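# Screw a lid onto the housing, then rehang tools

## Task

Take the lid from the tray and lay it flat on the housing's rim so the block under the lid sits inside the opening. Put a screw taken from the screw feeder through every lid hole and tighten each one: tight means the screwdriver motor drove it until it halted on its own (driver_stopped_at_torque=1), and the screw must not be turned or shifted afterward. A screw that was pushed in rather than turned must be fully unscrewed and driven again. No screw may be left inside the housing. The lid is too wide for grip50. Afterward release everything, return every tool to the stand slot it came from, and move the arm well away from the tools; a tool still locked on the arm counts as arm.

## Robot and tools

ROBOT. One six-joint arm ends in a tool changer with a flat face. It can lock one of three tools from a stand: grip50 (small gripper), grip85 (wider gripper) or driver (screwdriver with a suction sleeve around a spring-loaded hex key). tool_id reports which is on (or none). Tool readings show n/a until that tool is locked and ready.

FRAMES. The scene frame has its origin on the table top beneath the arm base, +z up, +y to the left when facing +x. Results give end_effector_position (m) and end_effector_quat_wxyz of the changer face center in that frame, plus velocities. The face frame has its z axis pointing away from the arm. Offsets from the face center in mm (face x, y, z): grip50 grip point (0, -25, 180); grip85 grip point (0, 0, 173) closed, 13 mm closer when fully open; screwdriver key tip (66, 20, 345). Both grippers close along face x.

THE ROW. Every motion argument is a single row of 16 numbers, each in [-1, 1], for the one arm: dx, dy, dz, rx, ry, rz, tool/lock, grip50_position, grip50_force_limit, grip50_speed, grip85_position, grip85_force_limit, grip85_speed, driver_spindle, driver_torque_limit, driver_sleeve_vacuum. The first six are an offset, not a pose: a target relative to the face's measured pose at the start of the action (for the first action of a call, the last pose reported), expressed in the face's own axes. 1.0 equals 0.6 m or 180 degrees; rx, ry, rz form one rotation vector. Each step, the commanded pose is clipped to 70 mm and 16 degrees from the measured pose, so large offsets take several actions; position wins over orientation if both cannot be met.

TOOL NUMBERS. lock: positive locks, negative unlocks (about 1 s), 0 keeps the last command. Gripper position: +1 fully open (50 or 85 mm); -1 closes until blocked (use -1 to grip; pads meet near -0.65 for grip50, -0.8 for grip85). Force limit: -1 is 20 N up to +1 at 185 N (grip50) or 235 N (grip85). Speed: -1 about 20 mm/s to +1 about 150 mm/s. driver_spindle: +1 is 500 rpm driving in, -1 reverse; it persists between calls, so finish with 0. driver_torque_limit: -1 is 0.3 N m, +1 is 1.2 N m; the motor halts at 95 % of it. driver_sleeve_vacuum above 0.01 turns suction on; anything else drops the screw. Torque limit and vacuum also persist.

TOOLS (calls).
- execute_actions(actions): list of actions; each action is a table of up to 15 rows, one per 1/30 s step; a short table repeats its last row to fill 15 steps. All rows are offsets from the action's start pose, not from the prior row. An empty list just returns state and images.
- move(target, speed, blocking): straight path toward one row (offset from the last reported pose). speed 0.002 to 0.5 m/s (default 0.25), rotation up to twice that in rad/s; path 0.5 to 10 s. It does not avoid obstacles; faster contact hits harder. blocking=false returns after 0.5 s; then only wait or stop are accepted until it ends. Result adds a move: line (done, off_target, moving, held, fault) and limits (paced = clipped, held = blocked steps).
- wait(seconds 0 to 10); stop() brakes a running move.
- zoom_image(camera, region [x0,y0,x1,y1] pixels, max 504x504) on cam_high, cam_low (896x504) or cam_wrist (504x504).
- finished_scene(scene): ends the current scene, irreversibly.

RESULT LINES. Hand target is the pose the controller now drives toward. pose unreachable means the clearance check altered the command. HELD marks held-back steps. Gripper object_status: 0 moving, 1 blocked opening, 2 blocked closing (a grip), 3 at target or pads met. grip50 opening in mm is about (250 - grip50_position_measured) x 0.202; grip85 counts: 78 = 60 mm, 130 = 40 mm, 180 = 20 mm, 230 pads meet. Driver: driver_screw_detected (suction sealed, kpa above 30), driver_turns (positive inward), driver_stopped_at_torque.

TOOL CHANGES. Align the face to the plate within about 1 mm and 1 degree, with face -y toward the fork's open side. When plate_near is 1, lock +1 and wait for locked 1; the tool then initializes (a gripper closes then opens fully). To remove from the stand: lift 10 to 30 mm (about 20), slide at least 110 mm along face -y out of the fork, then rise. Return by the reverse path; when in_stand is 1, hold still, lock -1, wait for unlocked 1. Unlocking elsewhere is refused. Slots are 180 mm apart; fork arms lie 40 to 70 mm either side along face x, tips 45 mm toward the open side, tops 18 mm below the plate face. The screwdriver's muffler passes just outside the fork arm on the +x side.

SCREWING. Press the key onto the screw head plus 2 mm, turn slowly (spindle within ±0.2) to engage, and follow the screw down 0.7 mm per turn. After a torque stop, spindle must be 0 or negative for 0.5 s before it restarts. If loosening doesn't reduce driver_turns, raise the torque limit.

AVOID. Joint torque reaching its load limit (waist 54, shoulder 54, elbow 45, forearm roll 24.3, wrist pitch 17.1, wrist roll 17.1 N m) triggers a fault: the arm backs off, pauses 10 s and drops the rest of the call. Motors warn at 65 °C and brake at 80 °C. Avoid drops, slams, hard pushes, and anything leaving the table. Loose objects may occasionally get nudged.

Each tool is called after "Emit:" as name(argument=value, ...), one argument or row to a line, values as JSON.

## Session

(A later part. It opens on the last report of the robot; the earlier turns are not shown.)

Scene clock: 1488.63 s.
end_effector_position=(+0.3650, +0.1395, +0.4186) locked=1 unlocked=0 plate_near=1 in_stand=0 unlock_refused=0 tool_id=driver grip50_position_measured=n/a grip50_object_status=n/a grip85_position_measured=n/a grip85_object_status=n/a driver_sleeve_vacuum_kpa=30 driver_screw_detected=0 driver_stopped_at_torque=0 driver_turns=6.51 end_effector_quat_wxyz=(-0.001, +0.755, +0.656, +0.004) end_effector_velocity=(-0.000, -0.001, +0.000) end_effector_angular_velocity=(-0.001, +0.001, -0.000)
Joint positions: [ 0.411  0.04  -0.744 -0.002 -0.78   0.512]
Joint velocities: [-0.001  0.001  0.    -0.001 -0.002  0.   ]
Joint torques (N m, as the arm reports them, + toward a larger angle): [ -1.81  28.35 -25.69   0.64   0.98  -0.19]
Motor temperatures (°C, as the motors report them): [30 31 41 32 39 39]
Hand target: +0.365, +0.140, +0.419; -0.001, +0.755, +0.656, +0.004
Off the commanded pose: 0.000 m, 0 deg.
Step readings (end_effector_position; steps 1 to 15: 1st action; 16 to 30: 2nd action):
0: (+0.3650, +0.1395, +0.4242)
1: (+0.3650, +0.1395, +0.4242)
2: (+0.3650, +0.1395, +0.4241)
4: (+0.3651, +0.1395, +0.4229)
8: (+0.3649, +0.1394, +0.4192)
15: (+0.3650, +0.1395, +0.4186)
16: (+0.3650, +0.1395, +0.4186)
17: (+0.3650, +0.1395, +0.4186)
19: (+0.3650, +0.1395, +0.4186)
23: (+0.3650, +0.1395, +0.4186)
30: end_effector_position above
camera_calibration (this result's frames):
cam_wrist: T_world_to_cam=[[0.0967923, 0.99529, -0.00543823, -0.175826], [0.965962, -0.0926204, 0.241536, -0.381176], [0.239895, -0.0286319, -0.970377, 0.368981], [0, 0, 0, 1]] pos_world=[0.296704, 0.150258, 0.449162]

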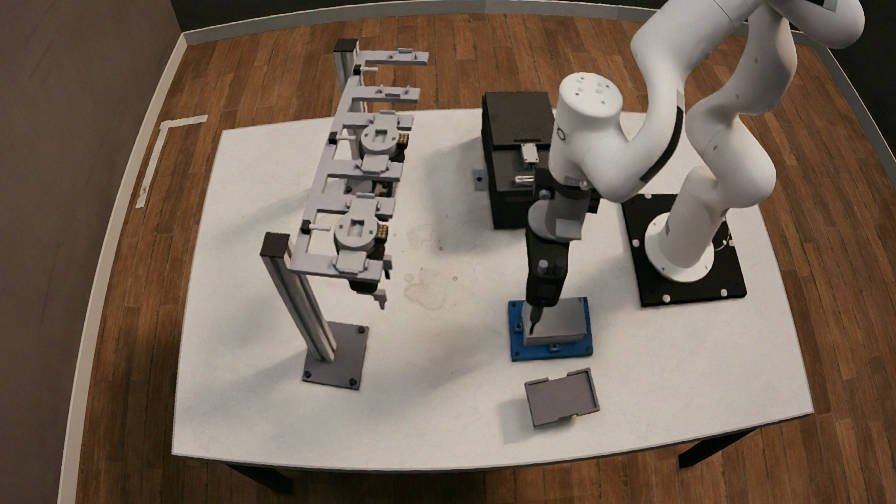

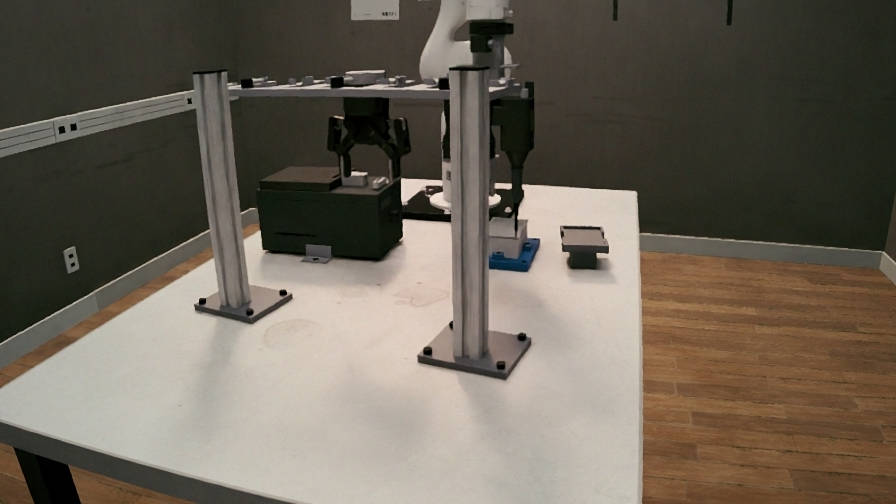

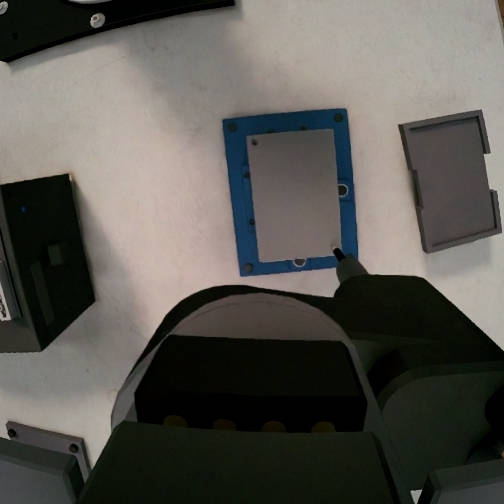

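Emit:
execute_actions(
  actions=[
    [[0,0,0.001,0,0,0,0,0,0,0,0,0,0,0,0,1],[0,0,0.002,0,0,0,0,0,0,0,0,0,0,0,0,1],[0,0,0.003,0,0,0,0,0,0,0,0,0,0,0,0,1]],
    [[0,0,0,0,0,0,0,0,0,0,0,0,0,0,0,1]],
  ],
)

Emit:
zoom_image(
  camera="cam_wrist",
  region=[310,225,350,265],
)

Emit:
zoom_image(
  camera="cam_low",
  region=[500,210,540,250],
)

Emit:
zoom_image(
  camera="cam_high",
  region=[510,310,550,350],
)

Scene clock: 1498.50 s.
end_effector_position=(+0.3650, +0.1395, +0.4168) locked=1 unlocked=0 plate_near=1 in_stand=0 unlock_refused=0 tool_id=driver grip50_position_measured=n/a grip50_object_status=n/a grip85_position_measured=n/a grip85_object_status=n/a driver_sleeve_vacuum_kpa=30 driver_screw_detected=0 driver_stopped_at_torque=0 driver_turns=6.51 end_effector_quat_wxyz=(-0.001, +0.755, +0.656, +0.004) end_effector_velocity=(-0.000, +0.000, -0.000) end_effector_angular_velocity=(-0.001, +0.003, +0.001)
Joint positions: [ 0.411  0.038 -0.741 -0.002 -0.775  0.512]
Joint velocities: [ 0.001 -0.     0.    -0.    -0.002  0.   ]
Joint torques (N m, as the arm reports them, + toward a larger angle): [ -1.24  29.94 -25.23   0.9    1.11  -0.26]
Motor temperatures (°C, as the motors report them): [30 31 41 32 39 39]
Hand target: +0.365, +0.140, +0.417; -0.001, +0.755, +0.656, +0.004
Off the commanded pose: 0.000 m, 0 deg.
Step readings (end_effector_position; steps 1 to 15: 1st action; 16 to 30: 2nd action):
0: (+0.3650, +0.1395, +0.4186)
1: (+0.3650, +0.1395, +0.4186)
2: (+0.3650, +0.1395, +0.4185)
4: (+0.3650, +0.1395, +0.4179)
8: (+0.3650, +0.1395, +0.4169)
15: (+0.3650, +0.1395, +0.4168)
16: (+0.3650, +0.1395, +0.4168)
17: (+0.3650, +0.1395, +0.4168)
19: (+0.3650, +0.1395, +0.4168)
23: (+0.3650, +0.1395, +0.4168)
30: end_effector_position above
camera_calibration (this result's frames):
cam_wrist: T_world_to_cam=[[0.0967889, 0.99529, -0.0054884, -0.175814], [0.965982, -0.0926073, 0.241458, -0.380713], [0.239812, -0.0286721, -0.970396, 0.367287], [0, 0, 0, 1]] pos_world=[0.296699, 0.15026, 0.447374]

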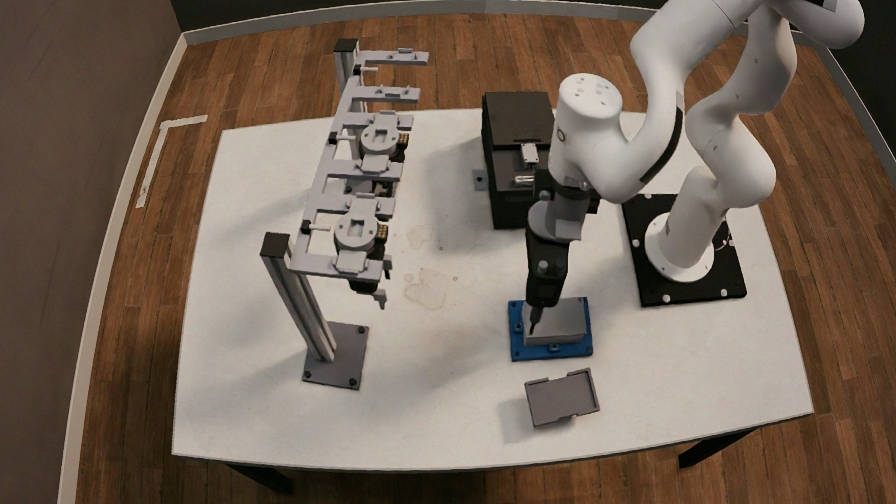

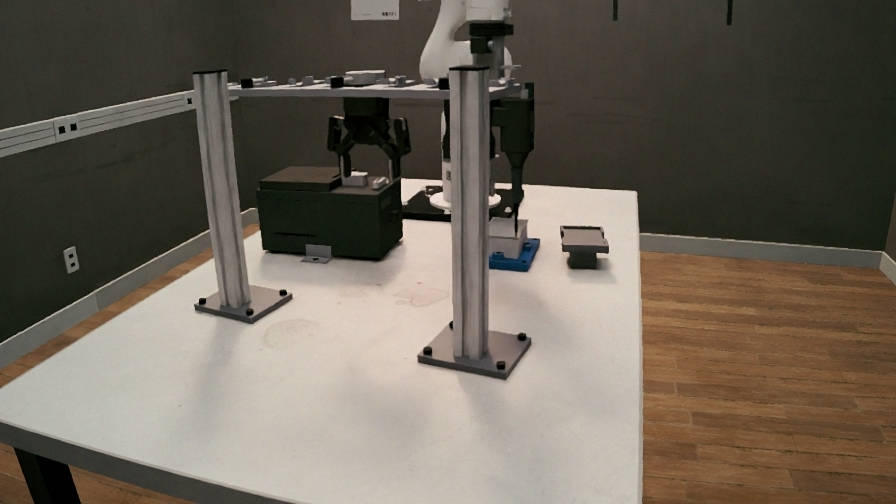

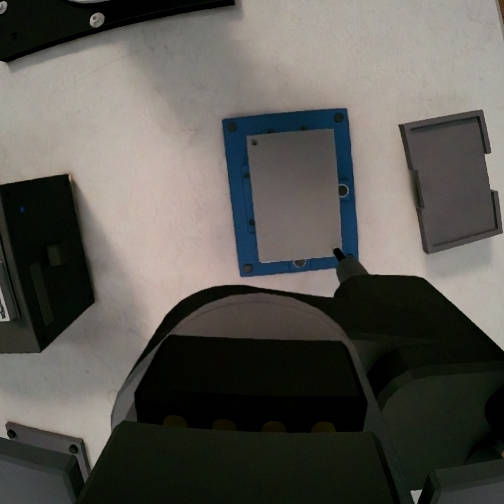

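Region (310, 225, 350, 265) of cam_wrist's 504x504 image, scaled by 12.600, with more detail than that image has.

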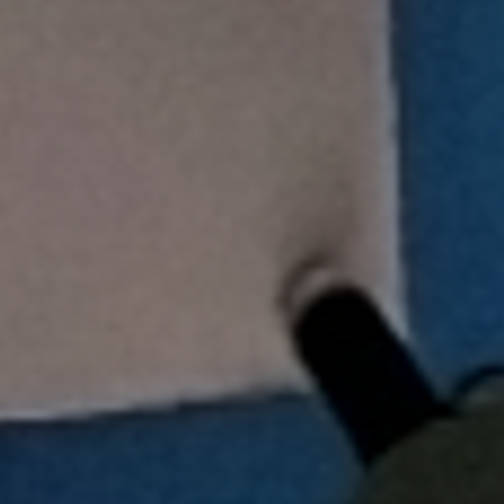

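Region (500, 210, 540, 250) of cam_low's 896x504 image, scaled by 12.600, with more detail than that image has.

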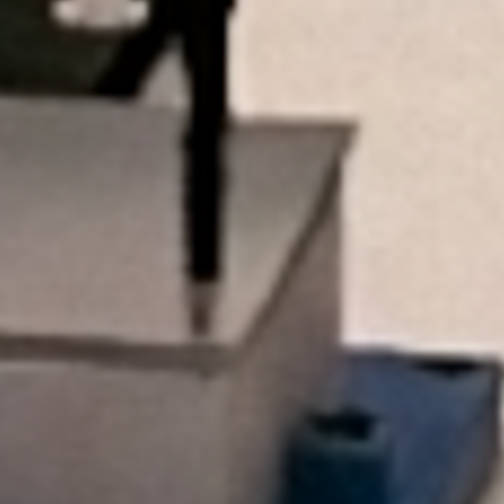

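Region (510, 310, 550, 350) of cam_high's 896x504 image, scaled by 12.600, with more detail than that image has.

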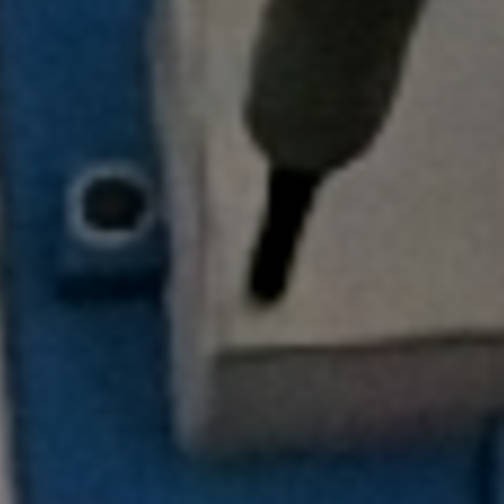

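Emit:
execute_actions(
  actions=[
    [[0,0,0.001,0,0,0,0,0,0,0,0,0,0,0,0,1],[0,0,0.002,0,0,0,0,0,0,0,0,0,0,0,0,1],[0,0,0.003,0,0,0,0,0,0,0,0,0,0,0,0,1]],
    [[0,0,0,0,0,0,0,0,0,0,0,0,0,0,0,1]],
  ],
)

Emit:
zoom_image(
  camera="cam_wrist",
  region=[310,225,350,265],
)

Emit:
zoom_image(
  camera="cam_low",
  region=[500,210,540,250],
)

Scene clock: 1511.60 s.
end_effector_position=(+0.3651, +0.1395, +0.4151) locked=1 unlocked=0 plate_near=1 in_stand=0 unlock_refused=0 tool_id=driver grip50_position_measured=n/a grip50_object_status=n/a grip85_position_measured=n/a grip85_object_status=n/a driver_sleeve_vacuum_kpa=31 driver_screw_detected=1 driver_stopped_at_torque=0 driver_turns=6.51 end_effector_quat_wxyz=(-0.001, +0.755, +0.656, +0.004) end_effector_velocity=(-0.000, -0.001, -0.000) end_effector_angular_velocity=(-0.000, +0.001, -0.002)
Joint positions: [ 0.411  0.036 -0.739 -0.002 -0.771  0.512]
Joint velocities: [-0.002  0.     0.     0.    -0.001 -0.   ]
Joint torques (N m, as the arm reports them, + toward a larger angle): [ -1.26  28.11 -24.01   0.83   1.34  -0.19]
Motor temperatures (°C, as the motors report them): [30 31 41 32 39 39]
Hand target: +0.365, +0.140, +0.415; -0.001, +0.755, +0.656, +0.004
Off the commanded pose: 0.000 m, 0 deg.
Step readings (end_effector_position; steps 1 to 15: 1st action; 16 to 30: 2nd action):
0: (+0.3650, +0.1395, +0.4168)
1: (+0.3650, +0.1395, +0.4168)
2: (+0.3650, +0.1395, +0.4167)
4: (+0.3650, +0.1395, +0.4161)
8: (+0.3651, +0.1395, +0.4153)
15: (+0.3651, +0.1395, +0.4151)
16: (+0.3651, +0.1395, +0.4151)
17: (+0.3651, +0.1395, +0.4151)
19: (+0.3651, +0.1395, +0.4151)
23: (+0.3651, +0.1395, +0.4151)
30: end_effector_position above
camera_calibration (this result's frames):
cam_wrist: T_world_to_cam=[[0.0967962, 0.995289, -0.00546977, -0.175843], [0.965965, -0.092617, 0.241524, -0.380341], [0.23988, -0.0286622, -0.970379, 0.365576], [0, 0, 0, 1]] pos_world=[0.296723, 0.150267, 0.445647]

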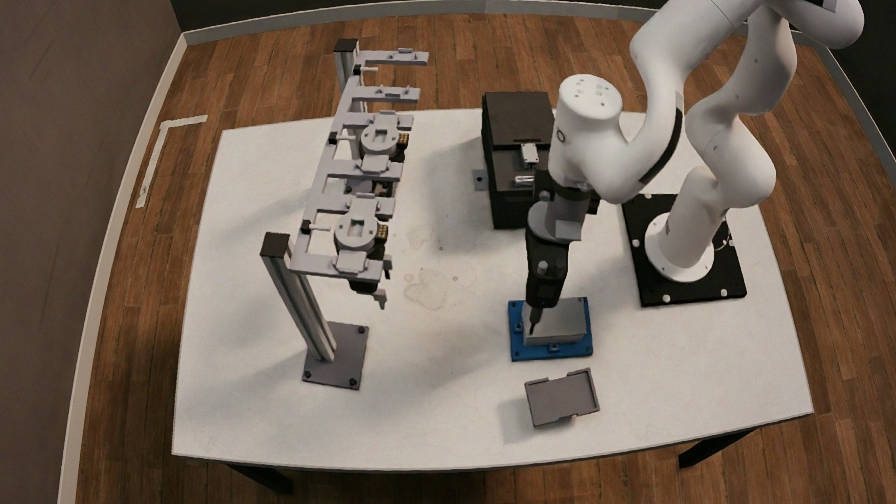

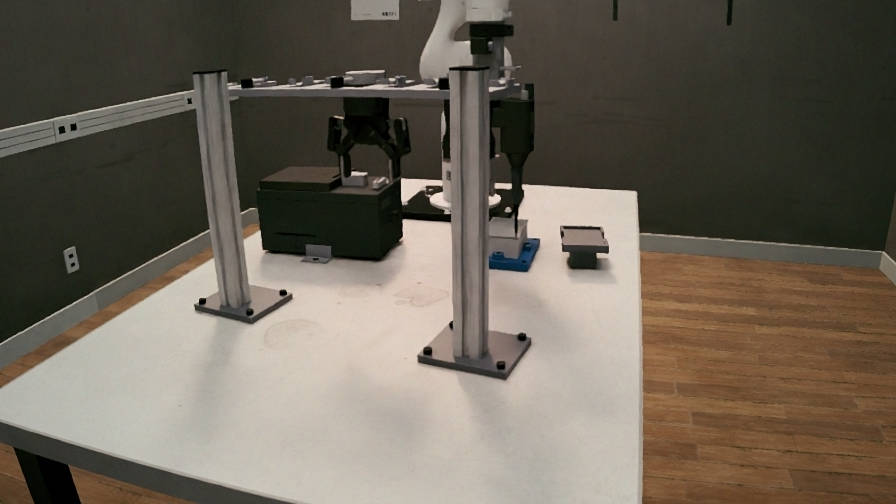

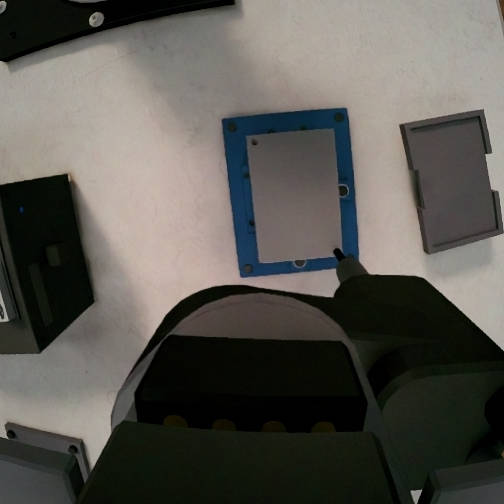

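Region (310, 225, 350, 265) of cam_wrist's 504x504 image, scaled by 12.600, with more detail than that image has.

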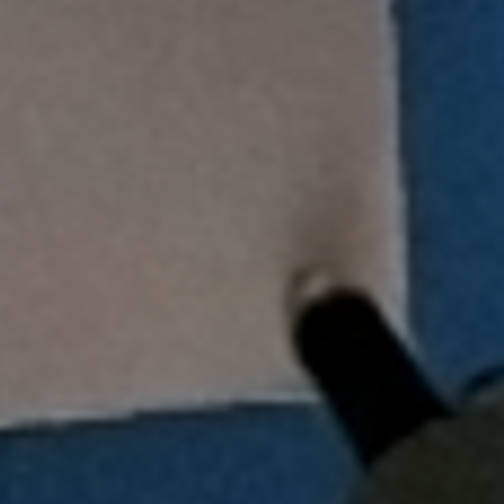

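Region (500, 210, 540, 250) of cam_low's 896x504 image, scaled by 12.600, with more detail than that image has.

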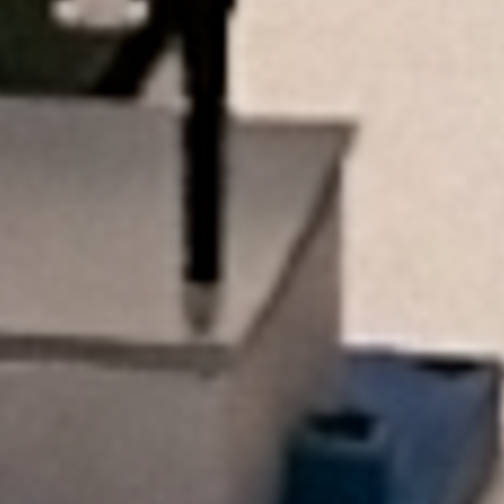

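Emit:
execute_actions(
  actions=[
    [[0,0,0.0017,0,0,0,0,0,0,0,0,0,0,0,0,1]],
    [[0,0,0,0,0,0,0,0,0,0,0,0,0,0.12,0,1]],
    [[0,0,0,0,0,0,0,0,0,0,0,0,0,0.12,0,1]],
    [[0,0,0,0,0,0,0,0,0,0,0,0,0,0,0,1]],
  ],
)

Emit:
zoom_image(
  camera="cam_wrist",
  region=[310,225,350,265],
)

Emit:
zoom_image(
  camera="cam_low",
  region=[500,210,540,250],
)

Scene clock: 1523.10 s.
end_effector_position=(+0.3651, +0.1395, +0.4141) locked=1 unlocked=0 plate_near=1 in_stand=0 unlock_refused=0 tool_id=driver grip50_position_measured=n/a grip50_object_status=n/a grip85_position_measured=n/a grip85_object_status=n/a driver_sleeve_vacuum_kpa=30 driver_screw_detected=0 driver_stopped_at_torque=0 driver_turns=7.50 end_effector_quat_wxyz=(-0.001, +0.755, +0.656, +0.004) end_effector_velocity=(-0.000, -0.000, +0.000) end_effector_angular_velocity=(-0.000, +0.001, -0.001)
Joint positions: [ 0.411  0.034 -0.738 -0.002 -0.769  0.512]
Joint velocities: [-0.     0.001  0.     0.    -0.002  0.   ]
Joint torques (N m, as the arm reports them, + toward a larger angle): [ -1.22  28.09 -23.86   0.65   1.35  -0.21]
Motor temperatures (°C, as the motors report them): [30 31 41 32 39 39]
Hand target: +0.365, +0.140, +0.414; -0.001, +0.755, +0.656, +0.004
Off the commanded pose: 0.000 m, 0 deg.
Step readings (end_effector_position; steps 1 to 15: 1st action; 16 to 30: 2nd action; 31 to 45: 3rd action; 46 to 60: 4th action):
0: (+0.3651, +0.1395, +0.4151)
1: (+0.3651, +0.1395, +0.4151)
2: (+0.3651, +0.1395, +0.4149)
4: (+0.3651, +0.1395, +0.4144)
8: (+0.3651, +0.1395, +0.4141)
15: (+0.3651, +0.1395, +0.4141)
16: (+0.3651, +0.1395, +0.4141)
17: (+0.3651, +0.1395, +0.4141)
19: (+0.3651, +0.1395, +0.4141)
23: (+0.3651, +0.1395, +0.4141)
30: (+0.3651, +0.1395, +0.4141)
31: (+0.3651, +0.1395, +0.4141)
32: (+0.3651, +0.1395, +0.4141)
34: (+0.3651, +0.1395, +0.4141)
38: (+0.3651, +0.1395, +0.4141)
45: (+0.3651, +0.1395, +0.4141)
46: (+0.3651, +0.1395, +0.4141)
47: (+0.3651, +0.1395, +0.4141)
49: (+0.3651, +0.1395, +0.4141)
53: (+0.3651, +0.1395, +0.4141)
60: end_effector_position above
camera_calibration (this result's frames):
cam_wrist: T_world_to_cam=[[0.0967977, 0.995289, -0.00545342, -0.175865], [0.965958, -0.0926215, 0.241551, -0.380115], [0.239908, -0.0286494, -0.970373, 0.364584], [0, 0, 0, 1]] pos_world=[0.296732, 0.150275, 0.444641]

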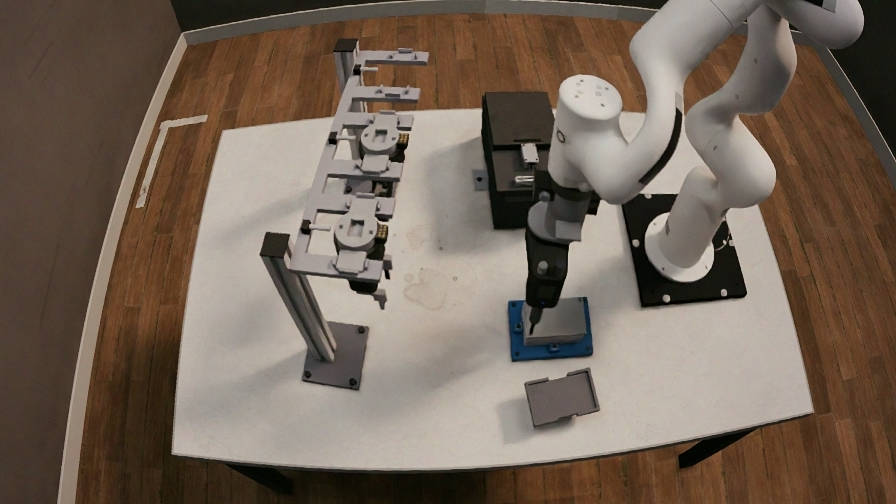

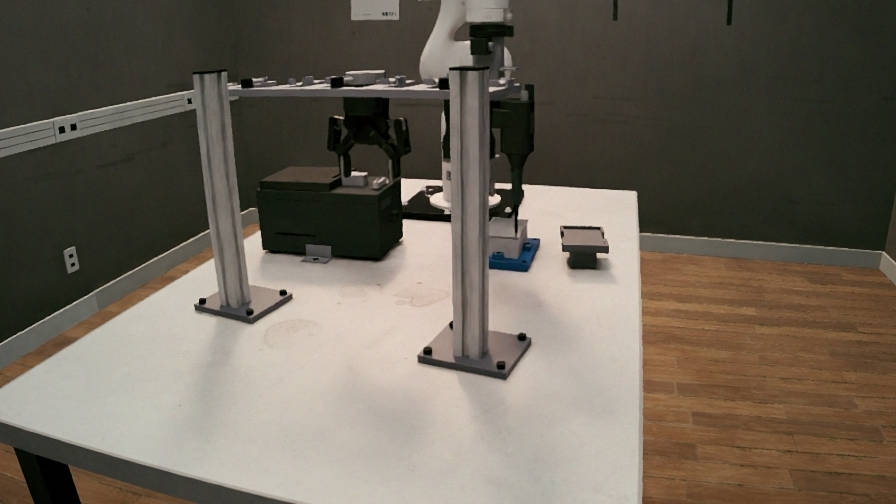

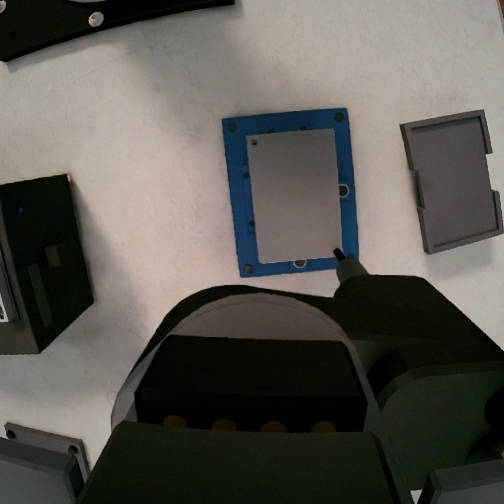

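Region (310, 225, 350, 265) of cam_wrist's 504x504 image, scaled by 12.600, with more detail than that image has.

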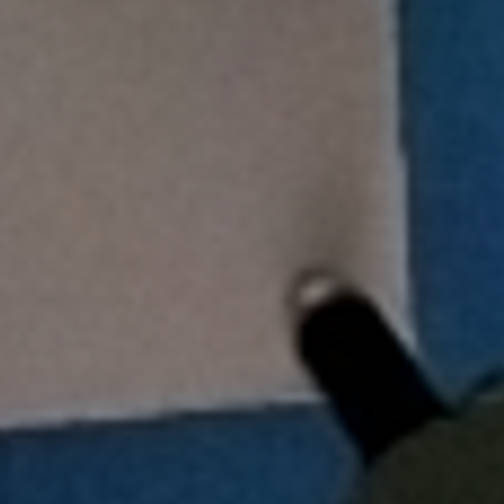

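Region (500, 210, 540, 250) of cam_low's 896x504 image, scaled by 12.600, with more detail than that image has.

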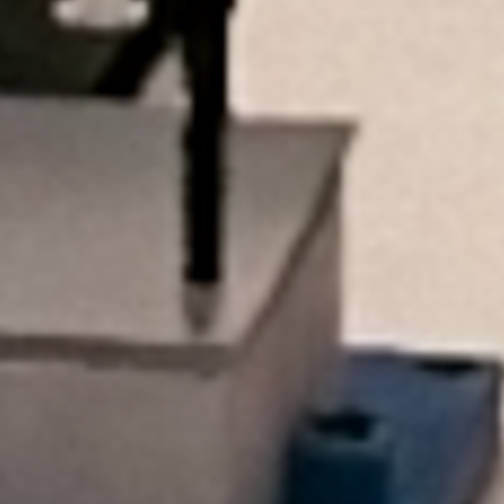

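Emit:
execute_actions(
  actions=[
    [[0,0,0,0,0,0,0,0,0,0,0,0,0,0.2,0,1]],
    [[0,0,0,0,0,0,0,0,0,0,0,0,0,0.2,0,1]],
    [[0,0,0,0,0,0,0,0,0,0,0,0,0,0,0,1]],
  ],
)

Emit:
zoom_image(
  camera="cam_wrist",
  region=[310,225,350,265],
)

Emit:
zoom_image(
  camera="cam_low",
  region=[500,210,540,250],
)

Scene clock: 1541.47 s.
end_effector_position=(+0.3651, +0.1395, +0.4141) locked=1 unlocked=0 plate_near=1 in_stand=0 unlock_refused=0 tool_id=driver grip50_position_measured=n/a grip50_object_status=n/a grip85_position_measured=n/a grip85_object_status=n/a driver_sleeve_vacuum_kpa=30 driver_screw_detected=0 driver_stopped_at_torque=0 driver_turns=9.11 end_effector_quat_wxyz=(-0.001, +0.755, +0.656, +0.004) end_effector_velocity=(-0.000, +0.000, +0.000) end_effector_angular_velocity=(-0.001, +0.001, +0.001)
Joint positions: [ 0.411  0.034 -0.738 -0.002 -0.769  0.512]
Joint velocities: [ 0.    -0.    -0.001 -0.001 -0.002  0.   ]
Joint torques (N m, as the arm reports them, + toward a larger angle): [ -0.5   27.06 -24.28   1.11   1.39  -0.24]
Motor temperatures (°C, as the motors report them): [30 31 41 32 40 39]
Hand target: +0.365, +0.140, +0.414; -0.001, +0.755, +0.656, +0.004
Off the commanded pose: 0.000 m, 0 deg.
Step readings (end_effector_position; steps 1 to 15: 1st action; 16 to 30: 2nd action; 31 to 45: 3rd action):
0: (+0.3651, +0.1395, +0.4141)
1: (+0.3651, +0.1395, +0.4141)
2: (+0.3651, +0.1395, +0.4141)
4: (+0.3651, +0.1395, +0.4141)
8: (+0.3651, +0.1395, +0.4141)
15: (+0.3651, +0.1395, +0.4141)
16: (+0.3651, +0.1395, +0.4141)
17: (+0.3651, +0.1395, +0.4141)
19: (+0.3651, +0.1395, +0.4141)
23: (+0.3651, +0.1395, +0.4141)
30: (+0.3651, +0.1395, +0.4141)
31: (+0.3651, +0.1395, +0.4141)
32: (+0.3651, +0.1395, +0.4141)
34: (+0.3651, +0.1395, +0.4141)
38: (+0.3651, +0.1395, +0.4141)
45: end_effector_position above
camera_calibration (this result's frames):
cam_wrist: T_world_to_cam=[[0.0967973, 0.995289, -0.00545542, -0.175864], [0.965959, -0.0926208, 0.241548, -0.380114], [0.239905, -0.0286509, -0.970374, 0.364587], [0, 0, 0, 1]] pos_world=[0.296732, 0.150275, 0.444642]

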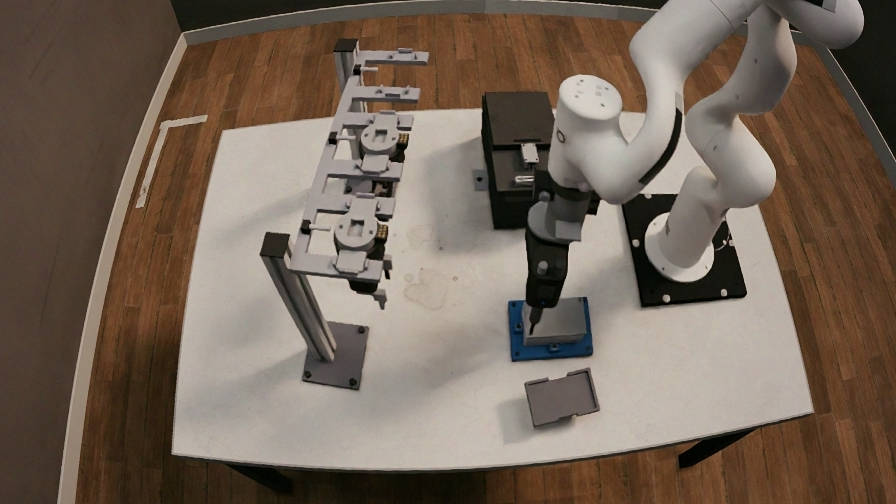

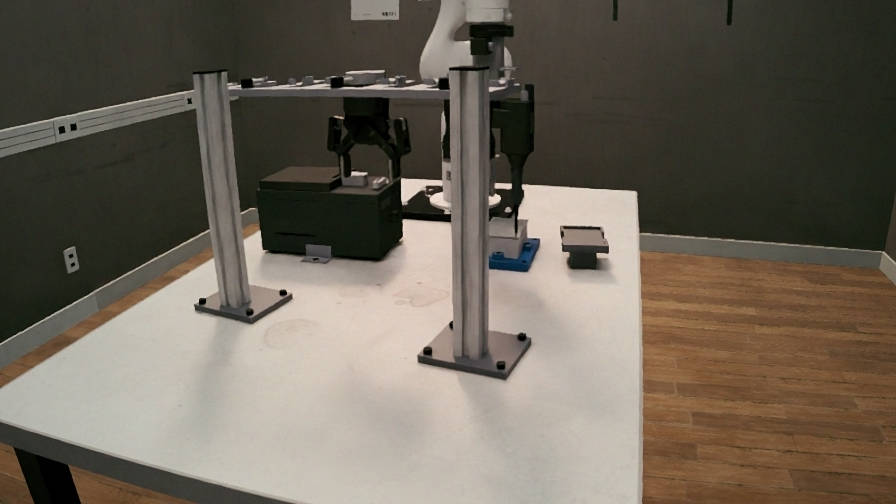

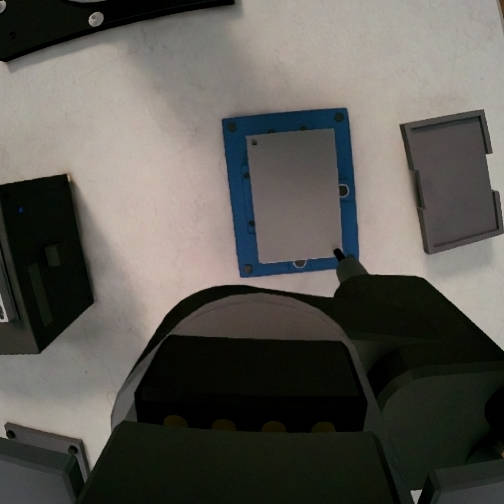

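Region (310, 225, 350, 265) of cam_wrist's 504x504 image, scaled by 12.600, with more detail than that image has.

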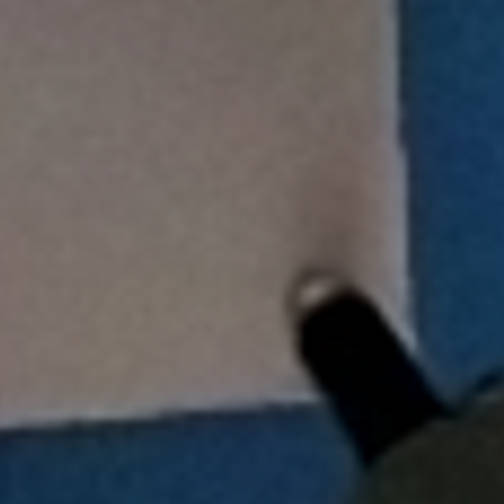

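Region (500, 210, 540, 250) of cam_low's 896x504 image, scaled by 12.600, with more detail than that image has.

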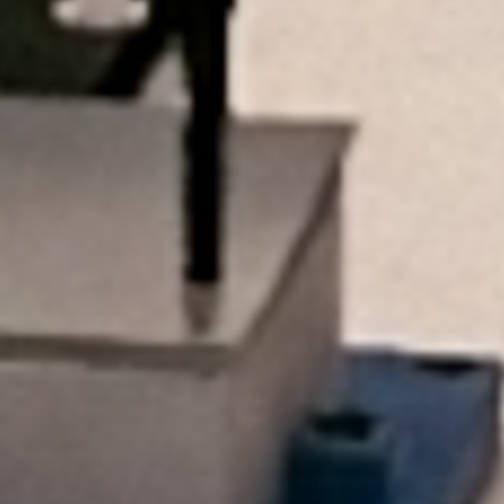

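Emit:
execute_actions(
  actions=[
    [[0,0,-0.006,0,0,0,0,0,0,0,0,0,0,0,0,1]],
    [[0,0,0,0,0,0,0,0,0,0,0,0,0,0,0,1]],
  ],
)

Emit:
zoom_image(
  camera="cam_wrist",
  region=[315,230,345,260],
)

Emit:
zoom_image(
  camera="cam_high",
  region=[515,315,545,345],
)

Emit:
zoom_image(
  camera="cam_low",
  region=[500,215,530,245],
)

Scene clock: 1561.97 s.
end_effector_position=(+0.3651, +0.1395, +0.4176) locked=1 unlocked=0 plate_near=1 in_stand=0 unlock_refused=0 tool_id=driver grip50_position_measured=n/a grip50_object_status=n/a grip85_position_measured=n/a grip85_object_status=n/a driver_sleeve_vacuum_kpa=30 driver_screw_detected=1 driver_stopped_at_torque=0 driver_turns=9.11 end_effector_quat_wxyz=(-0.001, +0.755, +0.656, +0.004) end_effector_velocity=(+0.000, +0.000, +0.000) end_effector_angular_velocity=(+0.001, -0.001, -0.001)
Joint positions: [ 0.411  0.039 -0.742 -0.002 -0.777  0.512]
Joint velocities: [ 0.    -0.    -0.001  0.     0.001  0.001]
Joint torques (N m, as the arm reports them, + toward a larger angle): [ -2.3   29.09 -25.04   0.56   0.85  -0.21]
Motor temperatures (°C, as the motors report them): [30 31 41 32 40 39]
Hand target: +0.365, +0.140, +0.418; -0.001, +0.755, +0.656, +0.004
Off the commanded pose: 0.000 m, 0 deg.
Step readings (end_effector_position; steps 1 to 15: 1st action; 16 to 30: 2nd action):
0: (+0.3651, +0.1395, +0.4141)
1: (+0.3651, +0.1395, +0.4141)
2: (+0.3650, +0.1395, +0.4145)
4: (+0.3650, +0.1395, +0.4163)
8: (+0.3651, +0.1395, +0.4174)
15: (+0.3651, +0.1395, +0.4176)
16: (+0.3651, +0.1395, +0.4176)
17: (+0.3651, +0.1395, +0.4176)
19: (+0.3651, +0.1395, +0.4176)
23: (+0.3651, +0.1395, +0.4176)
30: end_effector_position above
camera_calibration (this result's frames):
cam_wrist: T_world_to_cam=[[0.0967985, 0.995289, -0.00542266, -0.175848], [0.96595, -0.0926288, 0.24158, -0.380967], [0.23994, -0.0286226, -0.970366, 0.367999], [0, 0, 0, 1]] pos_world=[0.296719, 0.150264, 0.448174]

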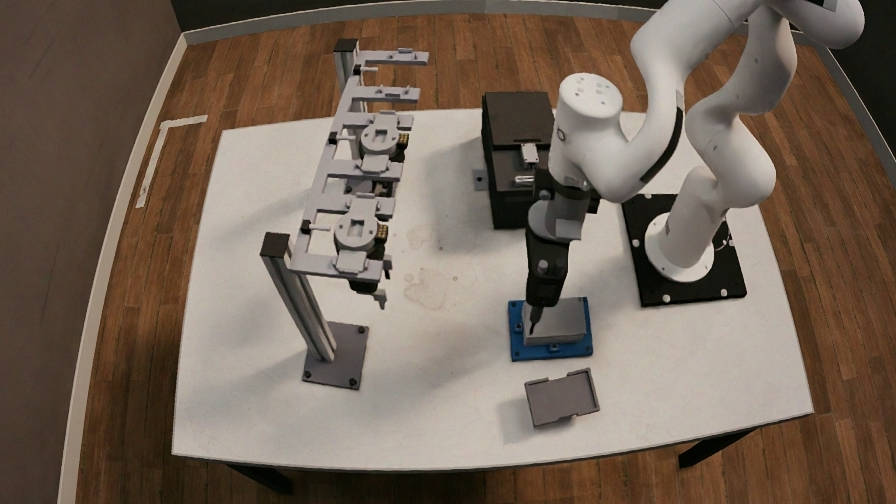

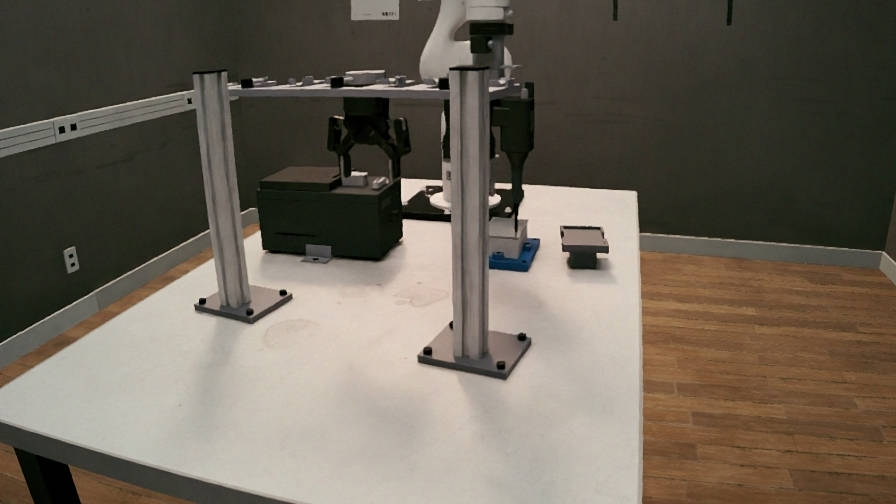

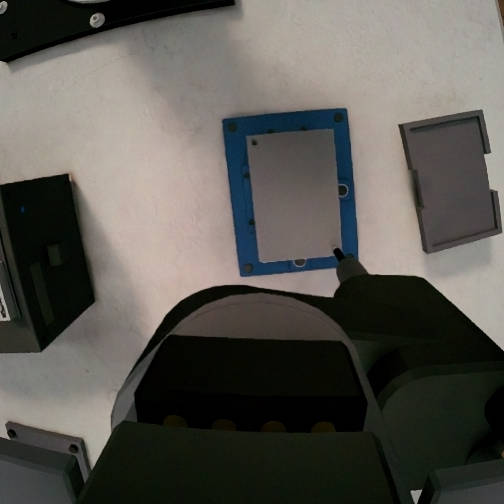

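Region (315, 230, 345, 260) of cam_wrist's 504x504 image, scaled by 16.800, with more detail than that image has.

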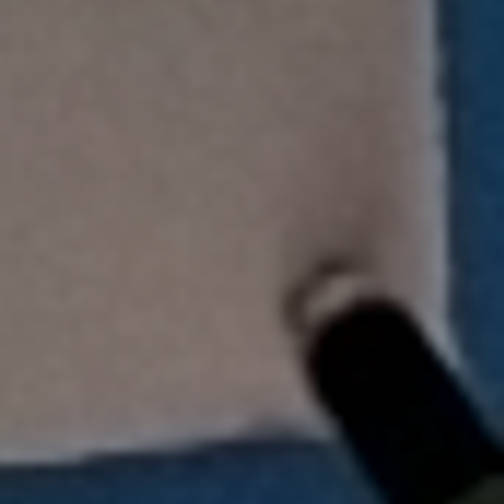

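Region (515, 315, 545, 345) of cam_high's 896x504 image, scaled by 16.800, with more detail than that image has.

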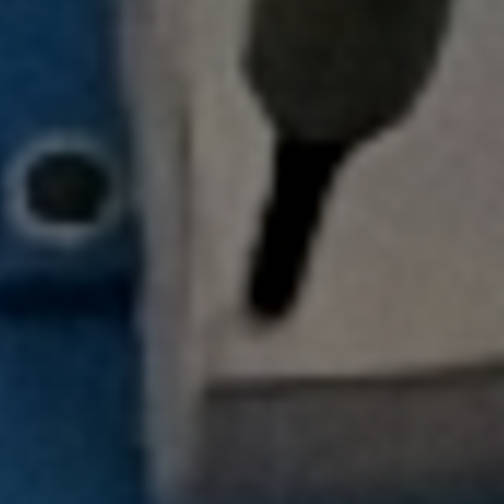

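Region (500, 215, 530, 245) of cam_low's 896x504 image, scaled by 16.800, with more detail than that image has.

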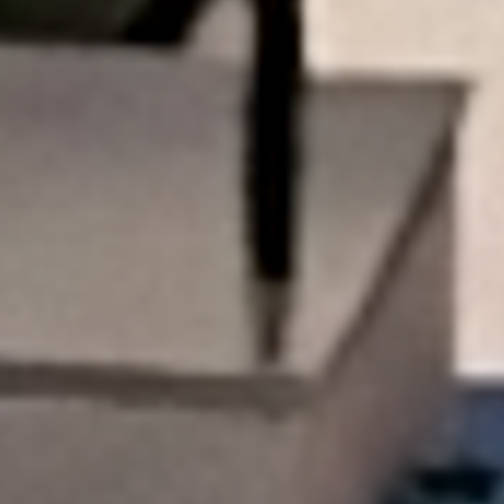

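Emit:
execute_actions(
  actions=[
    [[-0.0008,0,0,0,0,0,0,0,0,0,0,0,0,0,0,1]],
  ],
)

Scene clock: 1571.73 s.
end_effector_position=(+0.3650, +0.1391, +0.4176) locked=1 unlocked=0 plate_near=1 in_stand=0 unlock_refused=0 tool_id=driver grip50_position_measured=n/a grip50_object_status=n/a grip85_position_measured=n/a grip85_object_status=n/a driver_sleeve_vacuum_kpa=35 driver_screw_detected=1 driver_stopped_at_torque=0 driver_turns=9.11 end_effector_quat_wxyz=(-0.001, +0.755, +0.656, +0.004) end_effector_velocity=(+0.000, -0.000, -0.000) end_effector_angular_velocity=(+0.000, +0.001, -0.000)
Joint positions: [ 0.41   0.04  -0.742 -0.002 -0.777  0.511]
Joint velocities: [-0.001 -0.001 -0.     0.001 -0.    -0.001]
Joint torques (N m, as the arm reports them, + toward a larger angle): [ -1.06  28.54 -24.79   0.56   0.85  -0.28]
Motor temperatures (°C, as the motors report them): [30 31 41 32 40 39]
Hand target: +0.365, +0.139, +0.418; -0.001, +0.755, +0.656, +0.004
Off the commanded pose: 0.000 m, 0 deg.
Step readings (end_effector_position):
0: (+0.3651, +0.1395, +0.4176)
1: (+0.3651, +0.1395, +0.4176)
2: (+0.3651, +0.1395, +0.4176)
4: (+0.3650, +0.1392, +0.4176)
8: (+0.3650, +0.1391, +0.4176)
15: end_effector_position above
camera_calibration (this result's frames):
cam_wrist: T_world_to_cam=[[0.0967956, 0.99529, -0.00541802, -0.175373], [0.965948, -0.0926269, 0.241587, -0.380949], [0.239948, -0.0286181, -0.970364, 0.367996], [0, 0, 0, 1]] pos_world=[0.296653, 0.149792, 0.448172]

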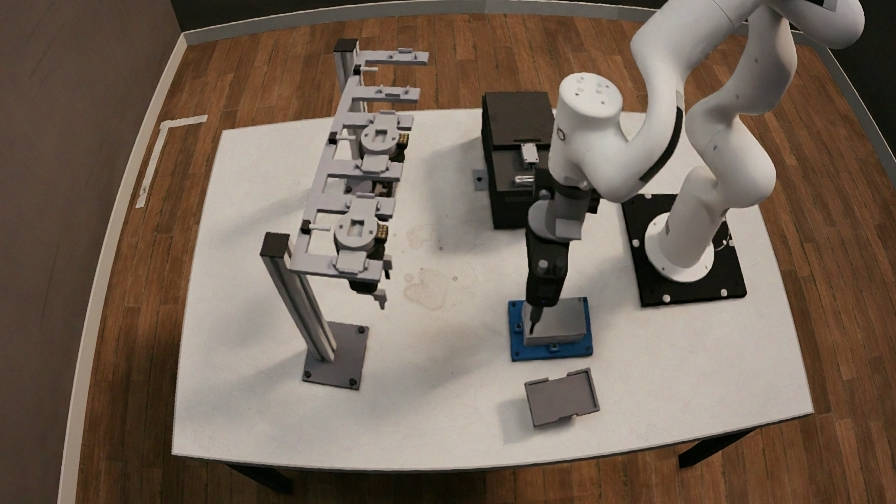

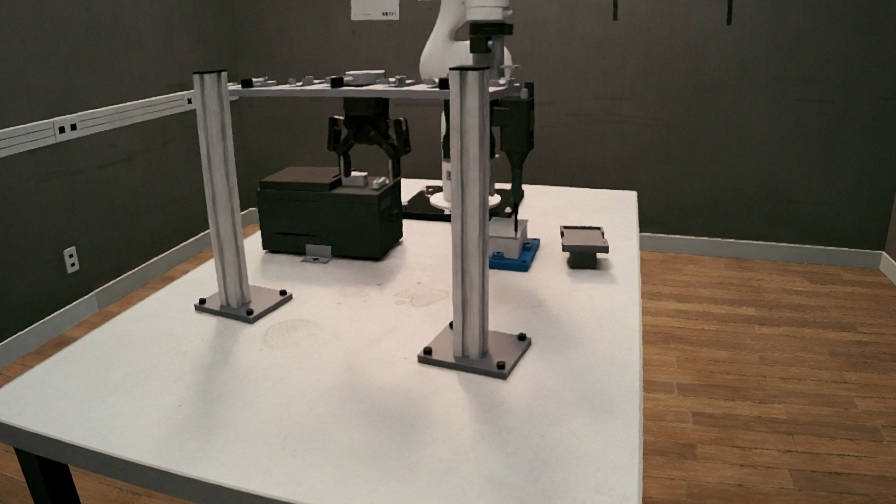

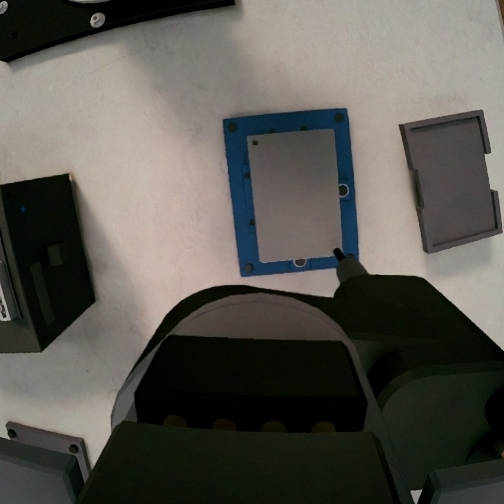

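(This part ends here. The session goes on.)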